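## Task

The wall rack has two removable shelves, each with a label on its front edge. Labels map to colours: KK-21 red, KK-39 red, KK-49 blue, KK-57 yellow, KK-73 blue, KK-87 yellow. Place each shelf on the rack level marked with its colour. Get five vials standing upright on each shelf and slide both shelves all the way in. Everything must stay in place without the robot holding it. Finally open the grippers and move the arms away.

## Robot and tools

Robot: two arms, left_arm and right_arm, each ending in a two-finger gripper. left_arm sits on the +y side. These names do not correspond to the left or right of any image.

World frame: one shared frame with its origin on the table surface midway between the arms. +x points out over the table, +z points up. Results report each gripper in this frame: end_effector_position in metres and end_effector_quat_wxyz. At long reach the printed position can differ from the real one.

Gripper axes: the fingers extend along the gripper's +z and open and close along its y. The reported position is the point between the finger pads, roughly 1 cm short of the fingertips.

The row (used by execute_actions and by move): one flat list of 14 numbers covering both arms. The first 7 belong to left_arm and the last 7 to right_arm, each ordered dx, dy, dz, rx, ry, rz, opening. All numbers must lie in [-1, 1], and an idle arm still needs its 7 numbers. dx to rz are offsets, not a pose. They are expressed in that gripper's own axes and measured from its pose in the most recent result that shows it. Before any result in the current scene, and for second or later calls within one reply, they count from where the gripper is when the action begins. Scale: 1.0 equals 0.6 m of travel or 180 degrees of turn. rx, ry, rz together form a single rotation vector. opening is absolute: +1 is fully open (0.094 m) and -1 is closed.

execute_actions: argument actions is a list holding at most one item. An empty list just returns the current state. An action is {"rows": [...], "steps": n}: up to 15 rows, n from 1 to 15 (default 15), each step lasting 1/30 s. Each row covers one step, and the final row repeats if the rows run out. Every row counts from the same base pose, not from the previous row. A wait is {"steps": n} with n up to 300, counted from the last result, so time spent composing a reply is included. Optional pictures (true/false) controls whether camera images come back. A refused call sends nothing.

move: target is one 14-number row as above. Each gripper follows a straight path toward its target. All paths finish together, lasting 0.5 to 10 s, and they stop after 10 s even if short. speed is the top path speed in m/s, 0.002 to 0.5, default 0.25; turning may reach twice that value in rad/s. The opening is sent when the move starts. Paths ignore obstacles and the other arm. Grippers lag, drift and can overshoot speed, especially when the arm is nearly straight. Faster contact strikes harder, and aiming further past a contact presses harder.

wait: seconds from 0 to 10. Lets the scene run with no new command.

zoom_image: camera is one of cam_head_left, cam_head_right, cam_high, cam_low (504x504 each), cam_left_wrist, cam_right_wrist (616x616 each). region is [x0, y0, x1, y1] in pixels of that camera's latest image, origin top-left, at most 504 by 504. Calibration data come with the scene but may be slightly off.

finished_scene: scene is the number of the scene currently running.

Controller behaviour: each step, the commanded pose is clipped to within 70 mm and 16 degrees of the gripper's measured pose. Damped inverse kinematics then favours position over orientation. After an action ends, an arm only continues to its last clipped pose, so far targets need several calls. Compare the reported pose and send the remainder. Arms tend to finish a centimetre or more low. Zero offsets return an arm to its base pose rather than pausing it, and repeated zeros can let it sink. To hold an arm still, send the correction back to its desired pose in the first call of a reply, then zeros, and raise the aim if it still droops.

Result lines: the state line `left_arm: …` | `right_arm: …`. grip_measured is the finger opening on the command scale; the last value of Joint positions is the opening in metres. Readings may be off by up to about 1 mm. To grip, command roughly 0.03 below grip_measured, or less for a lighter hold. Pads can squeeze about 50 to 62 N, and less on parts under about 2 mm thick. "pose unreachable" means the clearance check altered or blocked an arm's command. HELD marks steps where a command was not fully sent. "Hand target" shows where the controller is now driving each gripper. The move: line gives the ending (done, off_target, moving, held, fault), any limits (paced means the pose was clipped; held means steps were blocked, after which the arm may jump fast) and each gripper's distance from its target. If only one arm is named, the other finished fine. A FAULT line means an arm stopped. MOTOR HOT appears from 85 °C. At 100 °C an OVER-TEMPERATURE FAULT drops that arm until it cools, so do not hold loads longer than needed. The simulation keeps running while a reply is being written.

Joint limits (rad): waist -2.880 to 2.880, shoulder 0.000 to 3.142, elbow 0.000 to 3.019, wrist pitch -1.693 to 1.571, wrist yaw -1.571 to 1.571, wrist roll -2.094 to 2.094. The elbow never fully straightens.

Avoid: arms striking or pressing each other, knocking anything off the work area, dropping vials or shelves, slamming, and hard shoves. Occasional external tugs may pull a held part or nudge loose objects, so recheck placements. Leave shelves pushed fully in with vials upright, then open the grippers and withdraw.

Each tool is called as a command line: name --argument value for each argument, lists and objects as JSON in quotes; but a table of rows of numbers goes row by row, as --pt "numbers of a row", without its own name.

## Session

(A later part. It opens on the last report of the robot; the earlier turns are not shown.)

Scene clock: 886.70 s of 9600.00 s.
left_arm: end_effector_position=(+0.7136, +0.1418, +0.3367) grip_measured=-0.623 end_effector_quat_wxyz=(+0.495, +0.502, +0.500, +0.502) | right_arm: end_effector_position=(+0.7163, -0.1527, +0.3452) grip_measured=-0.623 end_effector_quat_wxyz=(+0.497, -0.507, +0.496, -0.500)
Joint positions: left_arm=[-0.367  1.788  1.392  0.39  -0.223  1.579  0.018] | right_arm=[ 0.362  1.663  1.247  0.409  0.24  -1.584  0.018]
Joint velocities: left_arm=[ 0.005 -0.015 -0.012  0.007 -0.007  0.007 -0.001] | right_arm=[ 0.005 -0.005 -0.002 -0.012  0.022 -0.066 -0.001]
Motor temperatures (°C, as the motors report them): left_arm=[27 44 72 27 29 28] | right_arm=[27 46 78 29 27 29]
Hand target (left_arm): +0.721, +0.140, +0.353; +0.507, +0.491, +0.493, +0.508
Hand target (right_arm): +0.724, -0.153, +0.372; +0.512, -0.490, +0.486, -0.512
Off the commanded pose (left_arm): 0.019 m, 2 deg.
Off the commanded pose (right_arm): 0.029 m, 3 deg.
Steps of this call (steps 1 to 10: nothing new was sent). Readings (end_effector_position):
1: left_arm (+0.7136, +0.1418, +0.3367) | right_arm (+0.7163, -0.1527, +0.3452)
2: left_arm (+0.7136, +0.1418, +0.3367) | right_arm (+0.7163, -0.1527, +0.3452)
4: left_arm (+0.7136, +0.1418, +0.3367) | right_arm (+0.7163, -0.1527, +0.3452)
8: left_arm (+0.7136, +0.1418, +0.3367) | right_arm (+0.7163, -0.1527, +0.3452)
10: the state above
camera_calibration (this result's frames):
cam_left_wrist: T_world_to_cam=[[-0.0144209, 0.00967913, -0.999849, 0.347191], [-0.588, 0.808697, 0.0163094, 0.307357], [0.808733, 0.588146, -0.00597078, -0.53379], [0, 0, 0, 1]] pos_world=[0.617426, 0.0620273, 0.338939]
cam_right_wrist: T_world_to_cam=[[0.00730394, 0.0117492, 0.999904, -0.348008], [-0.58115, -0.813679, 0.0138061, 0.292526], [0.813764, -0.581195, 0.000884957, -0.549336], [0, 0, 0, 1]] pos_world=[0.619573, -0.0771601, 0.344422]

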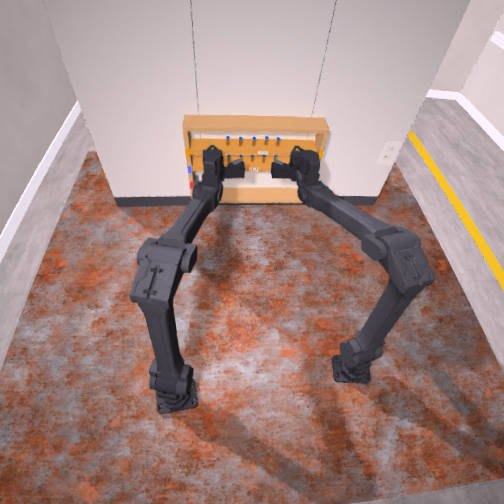

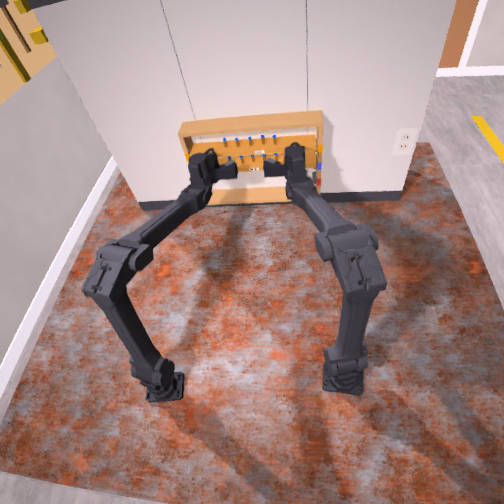

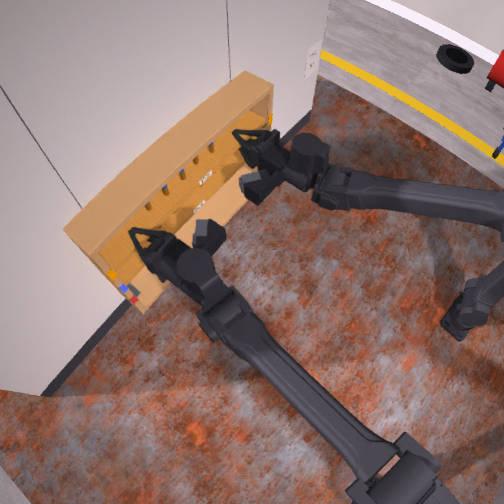

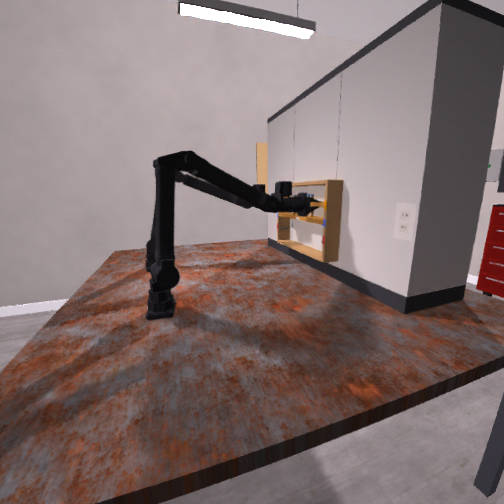

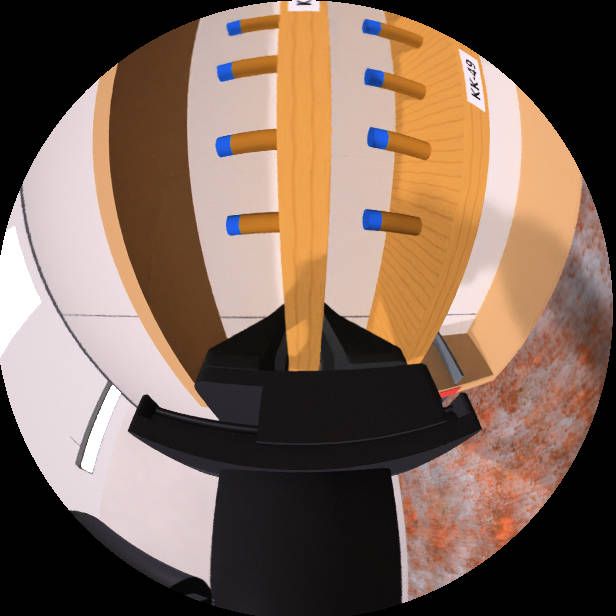

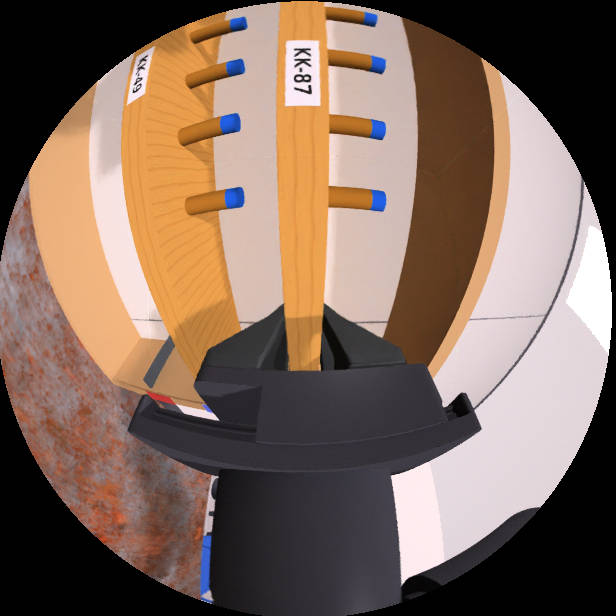

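execute_actions --actions '[{"rows":[ [-0.0038,0.0284,0.0153,-0.0119,-0.0005,-0.0030,-0.66, -0.0003,-0.0471,0.0174,0.0176,0.001,0.0040,-0.66], [-0.0040,0.0297,0.0164,-0.0124,-0.0005,-0.0030,-0.66, -0.0006,-0.0492,0.0188,0.0183,0.001,0.0043,-0.66], [-0.0042,0.0310,0.0175,-0.0128,-0.0005,-0.0031,-0.66, -0.0010,-0.0513,0.0202,0.0189,0.001,0.0046,-0.66], [-0.0044,0.0323,0.0186,-0.0133,-0.0005,-0.0032,-0.66, -0.0013,-0.0533,0.0216,0.0196,0.001,0.0048,-0.66], [-0.0046,0.0335,0.0197,-0.0137,-0.0005,-0.0033,-0.66, -0.0016,-0.0554,0.0230,0.0202,0.001,0.0050,-0.66], [-0.0047,0.0348,0.0208,-0.0142,-0.0005,-0.0033,-0.66, -0.0019,-0.0575,0.0243,0.0209,0.001,0.0052,-0.66], [-0.0049,0.0361,0.0219,-0.0146,-0.0005,-0.0034,-0.66, -0.0022,-0.0596,0.0257,0.0215,0.001,0.0054,-0.66], [-0.0051,0.0374,0.0231,-0.0150,-0.0005,-0.0035,-0.66, -0.0026,-0.0617,0.0271,0.0221,0.001,0.0056,-0.66], [-0.0053,0.0387,0.0242,-0.0155,-0.0005,-0.0036,-0.66, -0.0029,-0.0638,0.0285,0.0228,0.001,0.0058,-0.66], [-0.0055,0.0399,0.0253,-0.0159,-0.0005,-0.0036,-0.66, -0.0032,-0.0658,0.0299,0.0234,0.001,0.0059,-0.66], [-0.0057,0.0412,0.0264,-0.0164,-0.0005,-0.0037,-0.66, -0.0035,-0.0679,0.0313,0.0241,0.001,0.0061,-0.66], [-0.0058,0.0425,0.0275,-0.0168,-0.0005,-0.0038,-0.66, -0.0038,-0.0700,0.0327,0.0247,0.001,0.0062,-0.66] ],"steps":15}]' --pictures false

execute_actions --actions '[{"steps":8}]' --pictures false

Scene clock: 906.00 s of 9600.00 s.
left_arm: end_effector_position=(+0.7160, +0.1418, +0.3367) grip_measured=-0.623 end_effector_quat_wxyz=(+0.495, +0.502, +0.500, +0.503) | right_arm: end_effector_position=(+0.7169, -0.1527, +0.3448) grip_measured=-0.623 end_effector_quat_wxyz=(+0.496, -0.507, +0.496, -0.500)
Joint positions: left_arm=[-0.367  1.794  1.399  0.39  -0.223  1.579  0.018] | right_arm=[ 0.362  1.665  1.249  0.409  0.241 -1.584  0.018]
Joint velocities: left_arm=[ 0.005  0.005  0.017  0.002 -0.051 -0.022 -0.   ] | right_arm=[-0.005 -0.005 -0.002 -0.007 -0.037  0.037 -0.001]
Motor temperatures (°C, as the motors report them): left_arm=[27 44 69 27 29 28] | right_arm=[27 46 72 29 27 29]
Hand target (left_arm): +0.728, +0.139, +0.362; +0.511, +0.487, +0.489, +0.512
Hand target (right_arm): +0.731, -0.151, +0.387; +0.520, -0.482, +0.482, -0.515
Off the commanded pose (left_arm): 0.029 m, 3 deg.
Off the commanded pose (right_arm): 0.047 m, 5 deg.
Steps of this call (steps 1 to 90: nothing new was sent; then 15.80 s passed at rest; steps 91 to 105: all 15 steps of this action). Readings (end_effector_position):
91: left_arm (+0.7136, +0.1418, +0.3367) | right_arm (+0.7163, -0.1527, +0.3452)
92: left_arm (+0.7136, +0.1418, +0.3367) | right_arm (+0.7163, -0.1527, +0.3452)
94: left_arm (+0.7136, +0.1418, +0.3367) | right_arm (+0.7164, -0.1527, +0.3449)
98: left_arm (+0.7136, +0.1417, +0.3365) | right_arm (+0.7164, -0.1527, +0.3449)
105: the state above

Scene clock: 906.27 s of 9600.00 s.
left_arm: end_effector_position=(+0.7161, +0.1418, +0.3367) grip_measured=-0.623 end_effector_quat_wxyz=(+0.495, +0.502, +0.500, +0.503) | right_arm: end_effector_position=(+0.7169, -0.1527, +0.3448) grip_measured=-0.623 end_effector_quat_wxyz=(+0.496, -0.507, +0.496, -0.500)
Joint positions: left_arm=[-0.367  1.794  1.4    0.39  -0.223  1.579  0.018] | right_arm=[ 0.362  1.665  1.249  0.409  0.241 -1.584  0.018]
Joint velocities: left_arm=[-0.034 -0.005 -0.002  0.007 -0.037 -0.022  0.   ] | right_arm=[ 0.005 -0.005  0.002  0.007 -0.066 -0.037 -0.001]
Motor temperatures (°C, as the motors report them): left_arm=[27 44 69 27 29 28] | right_arm=[27 46 72 29 27 29]
Hand target (left_arm): +0.728, +0.139, +0.362; +0.511, +0.487, +0.490, +0.512
Hand target (right_arm): +0.731, -0.151, +0.387; +0.520, -0.482, +0.482, -0.515
Off the commanded pose (left_arm): 0.029 m, 3 deg.
Off the commanded pose (right_arm): 0.047 m, 5 deg.
Steps of this call (steps 1 to 8: nothing new was sent). Readings (end_effector_position):
1: left_arm (+0.7161, +0.1418, +0.3367) | right_arm (+0.7169, -0.1527, +0.3448)
2: left_arm (+0.7161, +0.1418, +0.3367) | right_arm (+0.7169, -0.1527, +0.3448)
4: left_arm (+0.7161, +0.1418, +0.3367) | right_arm (+0.7169, -0.1527, +0.3448)
8: the state above

execute_actions --actions '[{"rows":[ [-0.0058,0.0425,0.0235,-0.0162,-0.0005,-0.0037,-0.66, -0.0039,-0.0698,0.0324,0.0245,0.001,0.0062,-0.66], [-0.0058,0.0425,0.0235,-0.0162,-0.0005,-0.0037,-0.66, -0.0040,-0.0690,0.0331,0.0243,0.001,0.0061,-0.66], [-0.0058,0.0425,0.0235,-0.0162,-0.0005,-0.0037,-0.66, -0.0041,-0.0682,0.0338,0.0241,0.001,0.0061,-0.66], [-0.0058,0.0425,0.0235,-0.0162,-0.0005,-0.0037,-0.66, -0.0042,-0.0675,0.0346,0.0240,0.001,0.0060,-0.66], [-0.0058,0.0425,0.0240,-0.0163,-0.0005,-0.0037,-0.66, -0.0043,-0.0667,0.0353,0.0238,0.001,0.0060,-0.66], [-0.0058,0.0425,0.0245,-0.0164,-0.0005,-0.0037,-0.66, -0.0044,-0.0659,0.0360,0.0236,0.001,0.0060,-0.66], [-0.0059,0.0425,0.0250,-0.0164,-0.0005,-0.0037,-0.66, -0.0045,-0.0651,0.0367,0.0234,0.001,0.0059,-0.66], [-0.0059,0.0425,0.0255,-0.0165,-0.0005,-0.0038,-0.66, -0.0046,-0.0644,0.0374,0.0232,0.001,0.0059,-0.66], [-0.0060,0.0425,0.0260,-0.0166,-0.0005,-0.0038,-0.66, -0.0047,-0.0636,0.0382,0.0231,0.001,0.0058,-0.66], [-0.0060,0.0425,0.0265,-0.0167,-0.0005,-0.0038,-0.66, -0.0048,-0.0628,0.0389,0.0229,0.001,0.0058,-0.66], [-0.0061,0.0425,0.0270,-0.0167,-0.0005,-0.0038,-0.66, -0.0049,-0.0628,0.0396,0.0229,0.001,0.0058,-0.66], [-0.0061,0.0425,0.0276,-0.0168,-0.0005,-0.0038,-0.66, -0.0050,-0.0628,0.0403,0.0229,0.001,0.0058,-0.66] ],"steps":15}]' --pictures false

execute_actions --actions '[{"steps":6}]'

zoom_image --camera "cam_head_left" --region '[175,110,235,180]'

zoom_image --camera "cam_head_right" --region '[280,105,340,175]'

Scene clock: 916.50 s of 9600.00 s.
left_arm: end_effector_position=(+0.7166, +0.1417, +0.3367) grip_measured=-0.623 end_effector_quat_wxyz=(+0.496, +0.502, +0.500, +0.503) | right_arm: end_effector_position=(+0.7172, -0.1528, +0.3442) grip_measured=-0.623 end_effector_quat_wxyz=(+0.496, -0.507, +0.497, -0.501)
Joint positions: left_arm=[-0.367  1.796  1.401  0.39  -0.223  1.579  0.018] | right_arm=[ 0.362  1.666  1.249  0.409  0.242 -1.584  0.018]
Joint velocities: left_arm=[-0.005 -0.005 -0.002  0.017  0.022 -0.037 -0.   ] | right_arm=[-0.005 -0.005 -0.002 -0.022 -0.037  0.007 -0.   ]
Motor temperatures (°C, as the motors report them): left_arm=[27 43 70 27 29 28] | right_arm=[27 45 74 29 27 29]
Hand target (left_arm): +0.730, +0.139, +0.362; +0.512, +0.486, +0.489, +0.512
Hand target (right_arm): +0.736, -0.151, +0.382; +0.517, -0.484, +0.484, -0.515
Off the commanded pose (left_arm): 0.030 m, 3 deg.
Off the commanded pose (right_arm): 0.045 m, 4 deg.
Steps of this call (steps 1 to 90: nothing new was sent; then 6.73 s passed at rest; steps 91 to 105: all 15 steps of this action). Readings (end_effector_position):
91: left_arm (+0.7161, +0.1418, +0.3367) | right_arm (+0.7170, -0.1528, +0.3445)
92: left_arm (+0.7161, +0.1418, +0.3367) | right_arm (+0.7170, -0.1528, +0.3445)
94: left_arm (+0.7161, +0.1418, +0.3367) | right_arm (+0.7170, -0.1528, +0.3445)
98: left_arm (+0.7164, +0.1417, +0.3366) | right_arm (+0.7171, -0.1528, +0.3445)
105: the state above

Scene clock: 916.70 s of 9600.00 s.
left_arm: end_effector_position=(+0.7166, +0.1417, +0.3367) grip_measured=-0.623 end_effector_quat_wxyz=(+0.496, +0.502, +0.500, +0.503) | right_arm: end_effector_position=(+0.7172, -0.1528, +0.3442) grip_measured=-0.623 end_effector_quat_wxyz=(+0.496, -0.507, +0.497, -0.501)
Joint positions: left_arm=[-0.367  1.796  1.401  0.39  -0.223  1.579  0.018] | right_arm=[ 0.362  1.666  1.249  0.409  0.242 -1.584  0.018]
Joint velocities: left_arm=[ 0.005 -0.005 -0.002  0.002  0.007  0.022 -0.   ] | right_arm=[-0.005 -0.005 -0.007 -0.022 -0.007 -0.081  0.   ]
Motor temperatures (°C, as the motors report them): left_arm=[27 43 70 27 29 28] | right_arm=[27 45 75 29 27 29]
Hand target (left_arm): +0.730, +0.139, +0.362; +0.512, +0.486, +0.489, +0.512
Hand target (right_arm): +0.736, -0.151, +0.382; +0.517, -0.484, +0.484, -0.515
Off the commanded pose (left_arm): 0.030 m, 3 deg.
Off the commanded pose (right_arm): 0.045 m, 4 deg.
Steps of this call (steps 1 to 6: nothing new was sent). Readings (end_effector_position):
1: left_arm (+0.7166, +0.1417, +0.3367) | right_arm (+0.7172, -0.1528, +0.3442)
2: left_arm (+0.7166, +0.1417, +0.3367) | right_arm (+0.7172, -0.1528, +0.3442)
4: left_arm (+0.7166, +0.1417, +0.3367) | right_arm (+0.7172, -0.1528, +0.3442)
6: the state above
camera_calibration (this result's frames):
cam_left_wrist: T_world_to_cam=[[-0.0125662, 0.00925613, -0.999878, 0.34597], [-0.588646, 0.808254, 0.0148801, 0.310194], [0.808293, 0.588761, -0.00470808, -0.536385], [0, 0, 0, 1]] pos_world=[0.620499, 0.0618845, 0.338786]
cam_right_wrist: T_world_to_cam=[[0.00843658, 0.0120273, 0.999892, -0.347788], [-0.582995, -0.812343, 0.0146904, 0.29417], [0.812432, -0.583056, 0.000158478, -0.549261], [0, 0, 0, 1]] pos_world=[0.620671, -0.0770994, 0.343516]

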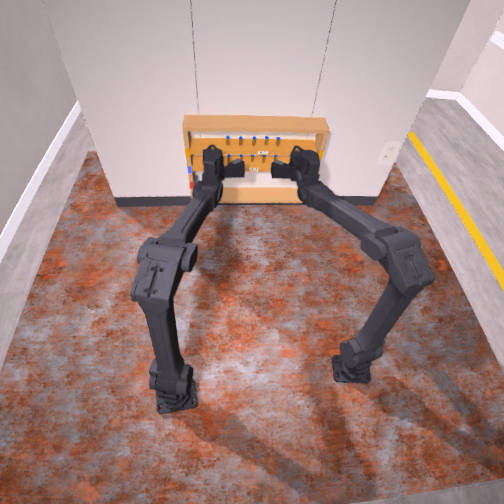

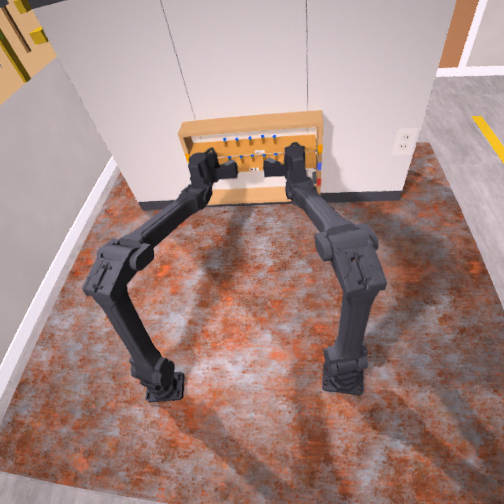

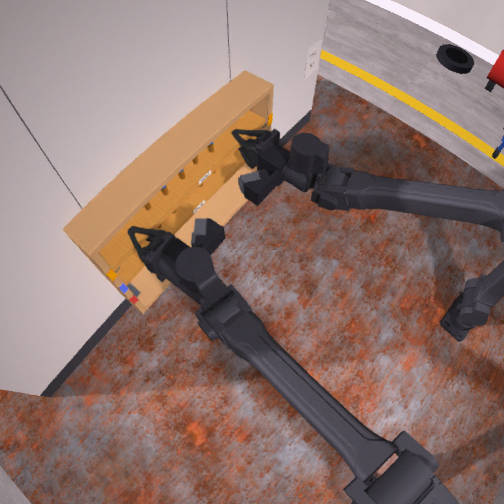

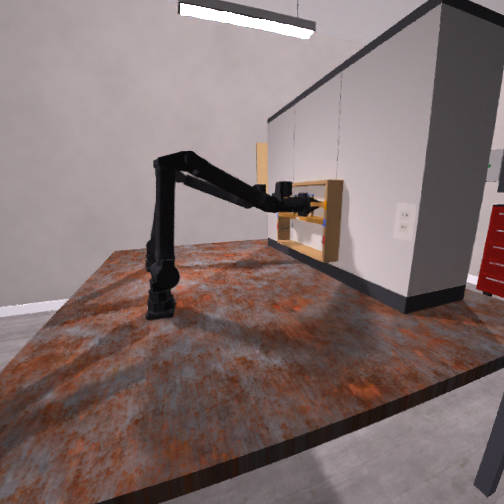

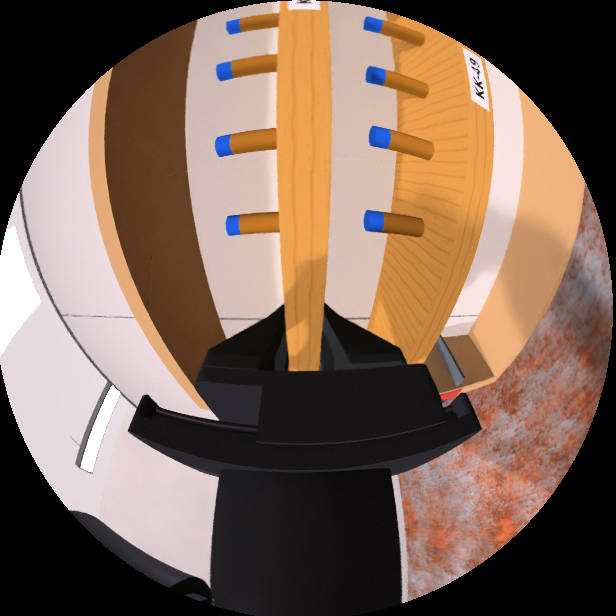

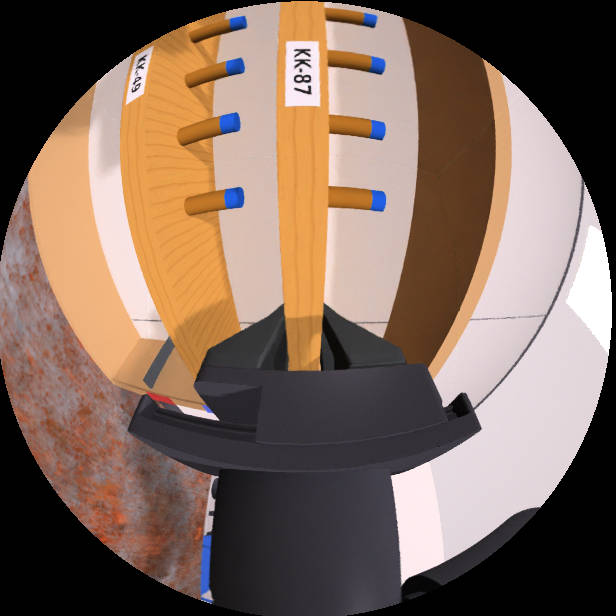

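Region (175, 110, 235, 180) of cam_head_left's 504x504 image, scaled by 7.200, with more detail than that image has; it fills the left 432 columns of this view, and the rest is white.

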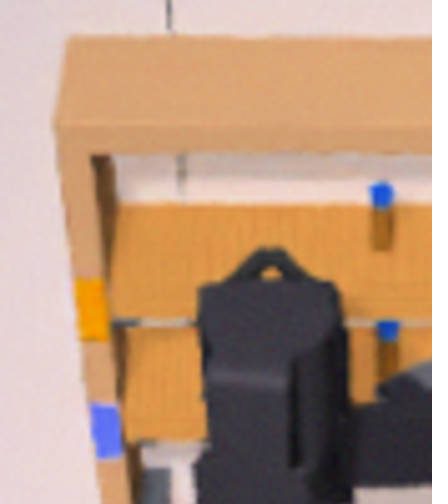

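Region (280, 105, 340, 175) of cam_head_right's 504x504 image, scaled by 7.200, with more detail than that image has; it fills the left 432 columns of this view, and the rest is white.

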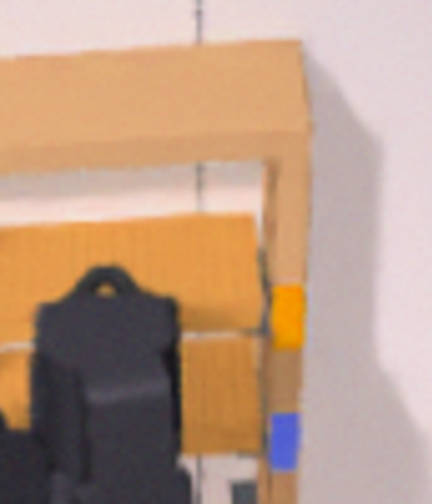

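execute_actions --actions '[{"rows":[ [-0.0055,0.0398,0.0245,-0.0161,-0.0004,-0.0036,-0.66, -0.0047,-0.0610,0.0354,0.0222,0.0006,0.0056,-0.66], [-0.0049,0.0372,0.0222,-0.0151,-0.0003,-0.0034,-0.66, -0.0042,-0.0583,0.0309,0.0211,0.0005,0.0053,-0.66], [-0.0044,0.0346,0.0198,-0.0140,-0.0002,-0.0032,-0.66, -0.0037,-0.0555,0.0265,0.0201,0.0004,0.0051,-0.66], [-0.0038,0.0319,0.0174,-0.0130,-0.0001,-0.0029,-0.66, -0.0032,-0.0527,0.0220,0.0191,0.0003,0.0048,-0.66], [-0.0033,0.0293,0.0150,-0.0120,0.0,-0.0027,-0.66, -0.0027,-0.0499,0.0176,0.0181,0.0002,0.0046,-0.66], [-0.0027,0.0267,0.0127,-0.0110,0.0,-0.0025,-0.66, -0.0022,-0.0471,0.0131,0.0171,0.0001,0.0043,-0.66], [-0.0022,0.0240,0.0103,-0.0100,0.0,-0.0022,-0.66, -0.0017,-0.0443,0.0087,0.0161,0.0,0.0041,-0.66] ],"steps":8}]' --pictures false

execute_actions --actions '[{"rows":[ [-0.0020,0.0241,0.0094,-0.0101,0.0,-0.0022,-0.646, -0.0014,-0.0446,0.0075,0.0162,0.0,0.0041,-0.646], [-0.0018,0.0241,0.0085,-0.0102,0.0,-0.0022,-0.632, -0.0011,-0.0449,0.0063,0.0164,0.0,0.0042,-0.632], [-0.0016,0.0242,0.0076,-0.0102,0.0,-0.0023,-0.618, -0.0008,-0.0452,0.0051,0.0165,0.0,0.0042,-0.618], [-0.0014,0.0243,0.0067,-0.0103,0.0,-0.0023,-0.604, -0.0005,-0.0456,0.0039,0.0167,0.0,0.0042,-0.604], [-0.0012,0.0243,0.0058,-0.0104,0.0,-0.0023,-0.59, -0.0001,-0.0459,0.0027,0.0168,0.0,0.0043,-0.59], [-0.0010,0.0244,0.0049,-0.0105,0.0,-0.0023,-0.53, 0.0002,-0.0462,0.0015,0.0169,0.0,0.0043,-0.53], [-0.0008,0.0245,0.0040,-0.0106,0.0,-0.0023,-0.47, 0.0005,-0.0465,0.0003,0.0171,0.0,0.0043,-0.47], [-0.0007,0.0245,0.0031,-0.0106,0.0,-0.0024,-0.41, 0.0008,-0.0468,-0.0009,0.0172,0.0,0.0044,-0.41], [-0.0005,0.0246,0.0022,-0.0107,0.0,-0.0024,-0.35, 0.0011,-0.0471,-0.0021,0.0174,0.0,0.0044,-0.35], [-0.0003,0.0247,0.0013,-0.0108,0.0,-0.0024,-0.29, 0.0014,-0.0474,-0.0033,0.0175,0.0,0.0044,-0.29], [-0.0001,0.0247,0.0004,-0.0109,0.0,-0.0024,-0.23, 0.0017,-0.0477,-0.0045,0.0176,0.0,0.0045,-0.23], [0.0001,0.0248,-0.0005,-0.0110,0.0,-0.0024,-0.17, 0.0021,-0.0481,-0.0057,0.0178,0.0,0.0045,-0.17], [0.0003,0.0249,-0.0014,-0.0110,0.0,-0.0025,-0.11, 0.0024,-0.0484,-0.0069,0.0179,0.0,0.0045,-0.11], [0.0005,0.0249,-0.0023,-0.0111,0.0,-0.0025,-0.05, 0.0027,-0.0487,-0.0081,0.0181,0.0,0.0046,-0.05], [0.0007,0.0250,-0.0032,-0.0112,0.0,-0.0025,0.0, 0.0030,-0.0490,-0.0093,0.0182,0.0,0.0046,0.0] ],"steps":15}]' --pictures false

execute_actions --actions '[{"rows":[ [0.0013,0.0258,-0.0057,-0.0112,0.0,-0.0025,0.0, 0.0036,-0.0497,-0.0118,0.0182,0.0,0.0046,0.0], [0.0022,0.0268,-0.0099,-0.0112,0.0,-0.0025,0.0, 0.0047,-0.0507,-0.0160,0.0182,0.0,0.0046,0.0], [0.0035,0.0280,-0.0157,-0.0112,0.0,-0.0025,0.0, 0.0061,-0.0518,-0.0219,0.0182,0.0,0.0046,0.0], [0.0050,0.0292,-0.0224,-0.0112,0.0,-0.0025,0.0, 0.0078,-0.0528,-0.0286,0.0182,0.0,0.0046,0.0], [0.0067,0.0302,-0.0299,-0.0112,0.0,-0.0025,0.0, 0.0096,-0.0535,-0.0362,0.0182,0.0,0.0046,0.0], [0.0083,0.0307,-0.0374,-0.0112,0.0,-0.0025,0.0, 0.0115,-0.0538,-0.0437,0.0182,0.0,0.0046,0.0], [0.0100,0.0309,-0.0450,-0.0112,0.0,-0.0025,0.0, 0.0134,-0.0538,-0.0513,0.0182,0.0,0.0046,0.0], [0.0117,0.0308,-0.0525,-0.0112,0.0,-0.0025,0.0, 0.0152,-0.0535,-0.0589,0.0182,0.0,0.0046,0.0], [0.0133,0.0304,-0.0600,-0.0112,0.0,-0.0025,0.0, 0.0171,-0.0529,-0.0664,0.0182,0.0,0.0046,0.0], [0.0150,0.0297,-0.0675,-0.0112,0.0,-0.0025,0.0, 0.0189,-0.0520,-0.0740,0.0182,0.0,0.0046,0.0], [0.0165,0.0288,-0.0742,-0.0112,0.0,-0.0025,0.0, 0.0206,-0.0510,-0.0807,0.0182,0.0,0.0046,0.0], [0.0178,0.0279,-0.0800,-0.0112,0.0,-0.0025,0.0, 0.0220,-0.0499,-0.0866,0.0182,0.0,0.0046,0.0], [0.0187,0.0271,-0.0842,-0.0112,0.0,-0.0025,0.0, 0.0231,-0.0491,-0.0908,0.0182,0.0,0.0046,0.0], [0.0193,0.0267,-0.0867,-0.0112,0.0,-0.0025,0.0, 0.0237,-0.0487,-0.0933,0.0182,0.0,0.0046,0.0] ],"steps":15}]' --pictures false

move --target '[0.07,0.03,-0.30,-0.01,0.0,-0.002,0.0, 0.075,-0.045,-0.30,0.016,0.0,0.004,0.0]' --speed 0.3

zoom_image --camera "cam_head_left" --region '[175,105,335,210]'

zoom_image --camera "cam_low" --region '[265,172,350,265]'

Scene clock: 951.83 s of 9600.00 s.
left_arm: end_effector_position=(+0.7166, +0.1417, +0.3367) grip_measured=-0.623 end_effector_quat_wxyz=(+0.496, +0.502, +0.500, +0.503) | right_arm: end_effector_position=(+0.7172, -0.1529, +0.3442) grip_measured=-0.623 end_effector_quat_wxyz=(+0.496, -0.507, +0.497, -0.501)
Joint positions: left_arm=[-0.367  1.796  1.401  0.39  -0.223  1.579  0.018] | right_arm=[ 0.362  1.666  1.249  0.409  0.242 -1.584  0.018]
Joint velocities: left_arm=[-0.015 -0.005  0.007 -0.002 -0.037  0.066 -0.002] | right_arm=[ 0.015  0.005  0.002  0.007 -0.066 -0.037  0.   ]
Motor temperatures (°C, as the motors report them): left_arm=[27 43 73 27 29 28] | right_arm=[27 45 79 29 27 29]
Hand target (left_arm): +0.722, +0.141, +0.351; +0.505, +0.492, +0.494, +0.509
Hand target (right_arm): +0.721, -0.152, +0.371; +0.511, -0.491, +0.487, -0.510
Off the commanded pose (left_arm): 0.016 m, 2 deg.
Off the commanded pose (right_arm): 0.027 m, 3 deg.
Steps of this call (steps 1 to 90: nothing new was sent; then 31.87 s passed at rest; steps 91 to 98: all 8 steps of this action). Readings (end_effector_position):
91: left_arm (+0.7166, +0.1417, +0.3367) | right_arm (+0.7172, -0.1528, +0.3442)
92: left_arm (+0.7166, +0.1417, +0.3367) | right_arm (+0.7172, -0.1528, +0.3442)
94: left_arm (+0.7166, +0.1417, +0.3367) | right_arm (+0.7172, -0.1528, +0.3442)
98: the state above

Scene clock: 952.33 s of 9600.00 s.
left_arm: end_effector_position=(+0.7166, +0.1418, +0.3367) grip_measured=-0.029 end_effector_quat_wxyz=(+0.495, +0.502, +0.500, +0.503) | right_arm: end_effector_position=(+0.7172, -0.1529, +0.3442) grip_measured=-0.030 end_effector_quat_wxyz=(+0.496, -0.507, +0.497, -0.501)
Joint positions: left_arm=[-0.367  1.796  1.401  0.39  -0.224  1.579  0.046] | right_arm=[ 0.362  1.666  1.249  0.409  0.242 -1.584  0.046]
Joint velocities: left_arm=[ 0.005  0.005 -0.002 -0.002 -0.037  0.037  0.057] | right_arm=[ 0.015 -0.015  0.007 -0.002 -0.037 -0.007  0.055]
Motor temperatures (°C, as the motors report them): left_arm=[27 43 73 27 29 28] | right_arm=[27 45 79 29 27 29]
Hand target (left_arm): +0.715, +0.142, +0.352; +0.506, +0.491, +0.493, +0.509
Hand target (right_arm): +0.711, -0.155, +0.373; +0.513, -0.489, +0.486, -0.511
Off the commanded pose (left_arm): 0.015 m, 2 deg.
Off the commanded pose (right_arm): 0.030 m, 3 deg.
Steps of this call (steps 1 to 15: all 15 steps of this action). Readings (end_effector_position):
1: left_arm (+0.7166, +0.1417, +0.3367) | right_arm (+0.7172, -0.1529, +0.3442)
2: left_arm (+0.7166, +0.1417, +0.3367) | right_arm (+0.7172, -0.1529, +0.3442)
4: left_arm (+0.7166, +0.1418, +0.3367) | right_arm (+0.7172, -0.1529, +0.3442)
8: left_arm (+0.7166, +0.1418, +0.3367) | right_arm (+0.7172, -0.1529, +0.3442)
15: the state above

Scene clock: 952.83 s of 9600.00 s.
left_arm: end_effector_position=(+0.6696, +0.1521, +0.3414) grip_measured=-0.002 end_effector_quat_wxyz=(+0.496, +0.501, +0.500, +0.503) | right_arm: end_effector_position=(+0.6711, -0.1646, +0.3418) grip_measured=-0.003 end_effector_quat_wxyz=(+0.494, -0.509, +0.498, -0.500)
Joint positions: left_arm=[-0.367  1.677  1.249  0.426 -0.224  1.579  0.047] | right_arm=[ 0.362  1.553  1.106  0.434  0.242 -1.584  0.047]
Joint velocities: left_arm=[-0.015 -0.22  -0.168  0.056 -0.051 -0.022 -0.001] | right_arm=[-0.005 -0.259 -0.173  0.056 -0.081 -0.022 -0.001]
Motor temperatures (°C, as the motors report them): left_arm=[27 43 73 27 29 28] | right_arm=[27 45 78 29 27 29]
Hand target (left_arm): +0.664, +0.153, +0.353; +0.506, +0.491, +0.493, +0.509
Hand target (right_arm): +0.662, -0.167, +0.372; +0.513, -0.489, +0.486, -0.511
Off the commanded pose (left_arm): 0.013 m, 2 deg.
Off the commanded pose (right_arm): 0.034 m, 4 deg.
Steps of this call (steps 1 to 15: all 15 steps of this action). Readings (end_effector_position):
1: left_arm (+0.7166, +0.1418, +0.3367) | right_arm (+0.7172, -0.1529, +0.3442)
2: left_arm (+0.7164, +0.1418, +0.3366) | right_arm (+0.7172, -0.1529, +0.3441)
4: left_arm (+0.7140, +0.1423, +0.3363) | right_arm (+0.7151, -0.1534, +0.3434)
8: left_arm (+0.6995, +0.1455, +0.3335) | right_arm (+0.7016, -0.1569, +0.3375)
15: the state above

Scene clock: 954.37 s of 9600.00 s.
left_arm: end_effector_position=(+0.4827, +0.1935, +0.3699) grip_measured=-0.002 end_effector_quat_wxyz=(+0.514, +0.483, +0.488, +0.514) | right_arm: end_effector_position=(+0.4837, -0.2119, +0.3786) grip_measured=-0.003 end_effector_quat_wxyz=(+0.519, -0.483, +0.482, -0.515)
Joint positions: left_arm=[-0.367  1.164  0.762  0.461 -0.224  1.579  0.047] | right_arm=[ 0.362  0.997  0.667  0.402  0.242 -1.584  0.047]
Joint velocities: left_arm=[-0.005  0.005  0.002  0.007 -0.037  0.037  0.   ] | right_arm=[-0.015  0.005  0.002 -0.017 -0.066  0.051  0.   ]
Motor temperatures (°C, as the motors report them): left_arm=[27 43 72 27 29 28] | right_arm=[27 45 77 29 27 29]
Hand target (left_arm): +0.485, +0.192, +0.363; +0.510, +0.487, +0.491, +0.512
Hand target (right_arm): +0.486, -0.212, +0.374; +0.515, -0.487, +0.485, -0.512
Off the commanded pose (left_arm): 0.006 m, 1 deg.
Off the commanded pose (right_arm): 0.003 m, 1 deg.
move: done
camera_calibration (this result's frames):
cam_left_wrist: T_world_to_cam=[[0.0488673, -0.00434047, -0.998796, 0.34833], [-0.588419, 0.807911, -0.0323, 0.147561], [0.807078, 0.589288, 0.0369264, -0.392609], [0, 0, 0, 1]] pos_world=[0.386671, 0.113656, 0.367175]
cam_right_wrist: T_world_to_cam=[[-0.0684353, -0.00739075, 0.997628, -0.345544], [-0.582102, -0.811817, -0.0459452, 0.132196], [0.810231, -0.583866, 0.0512547, -0.412431], [0, 0, 0, 1]] pos_world=[0.387469, -0.136039, 0.371937]

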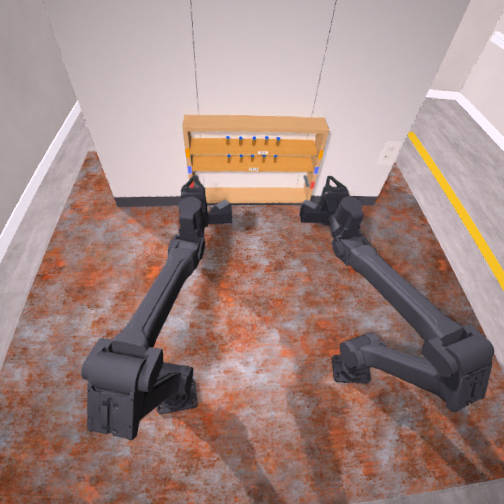

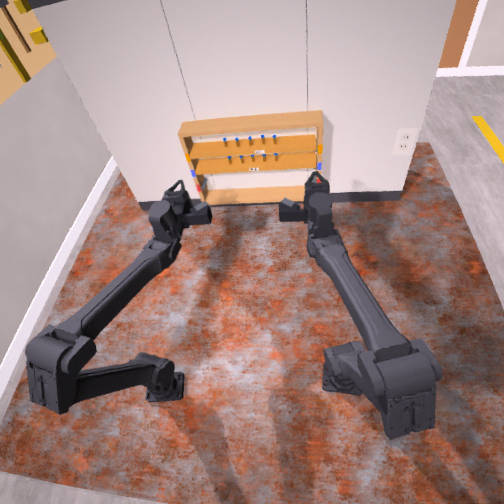

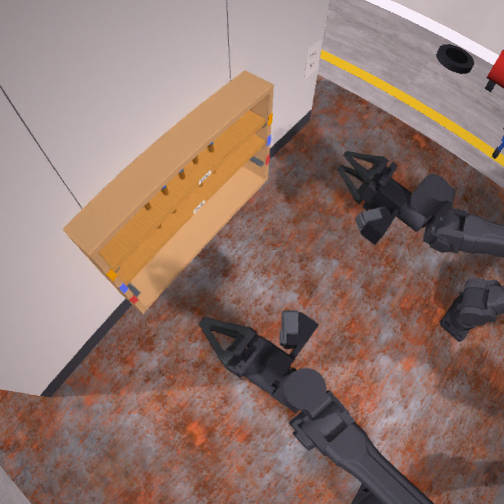

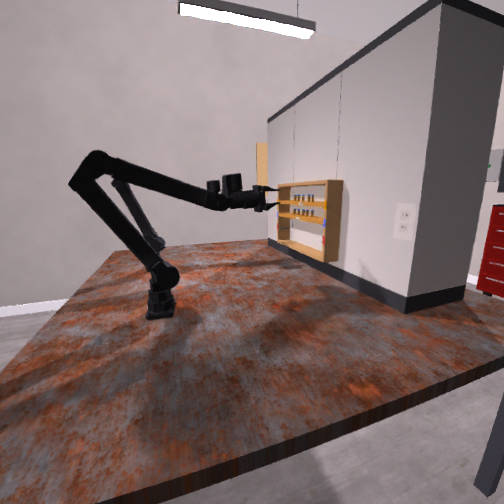

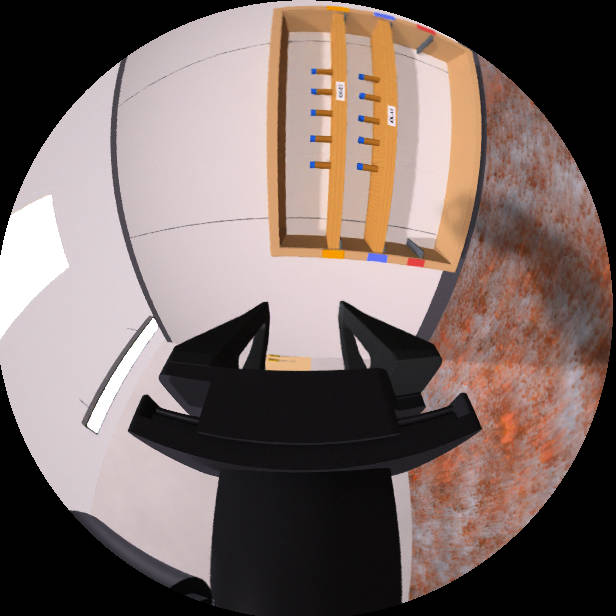

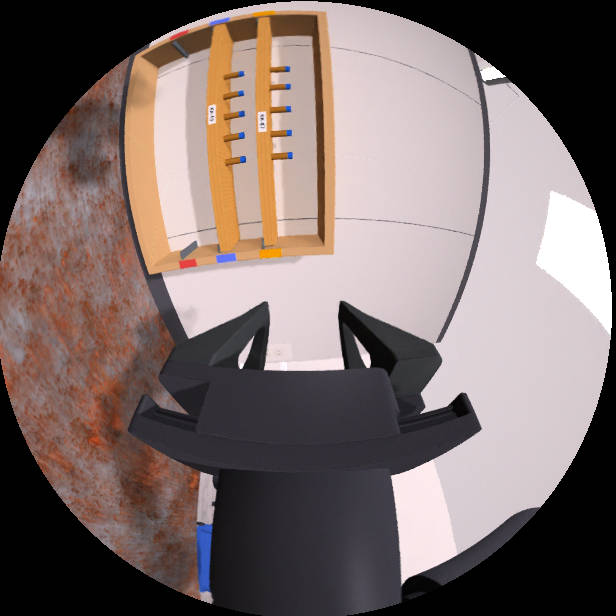

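Region (175, 105, 335, 210) of cam_head_left's 504x504 image, scaled by 3.150, with more detail than that image has; it fills the top 331 rows of this view, and the rest is white.

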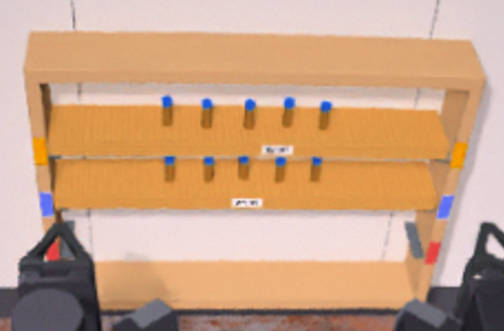

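Region (265, 172, 350, 265) of cam_low's 504x504 image, scaled by 5.419, with more detail than that image has; it fills the left 461 columns of this view, and the rest is white.

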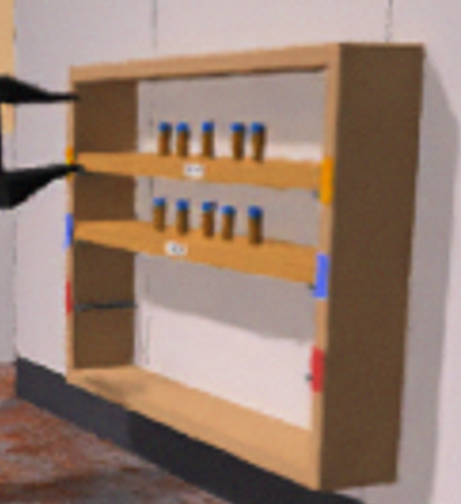

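zoom_image --camera "cam_high" --region '[85,230,165,310]'

zoom_image --camera "cam_high" --region '[215,95,295,175]'

zoom_image --camera "cam_head_left" --region '[178,125,228,185]'

zoom_image --camera "cam_head_right" --region '[283,120,333,180]'

Region (85, 230, 165, 310) of cam_high's 504x504 image, scaled by 6.300, with more detail than that image has.

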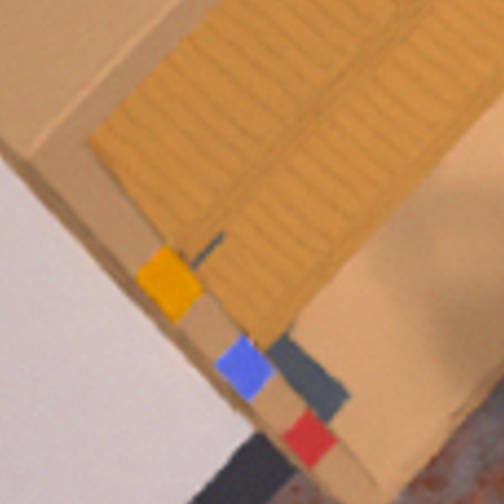

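Region (215, 95, 295, 175) of cam_high's 504x504 image, scaled by 6.300, with more detail than that image has.

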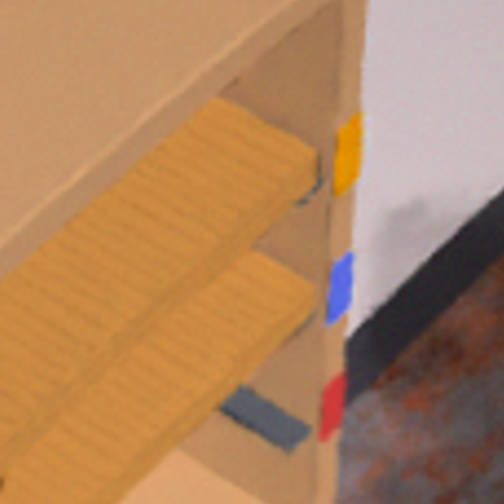

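Region (178, 125, 228, 185) of cam_head_left's 504x504 image, scaled by 8.400, with more detail than that image has.

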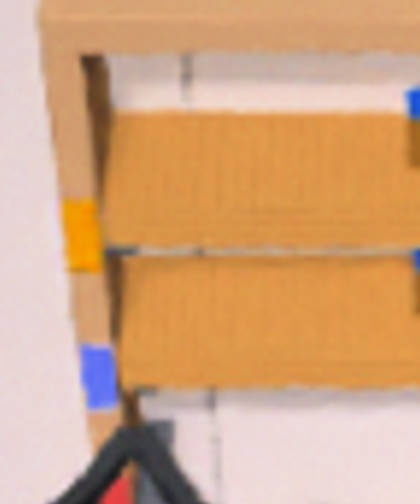

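Region (283, 120, 333, 180) of cam_head_right's 504x504 image, scaled by 8.400, with more detail than that image has.

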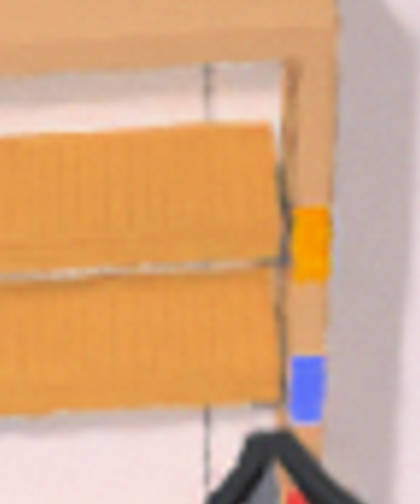

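finished_scene --scene 2

The scene is finished: the task was done.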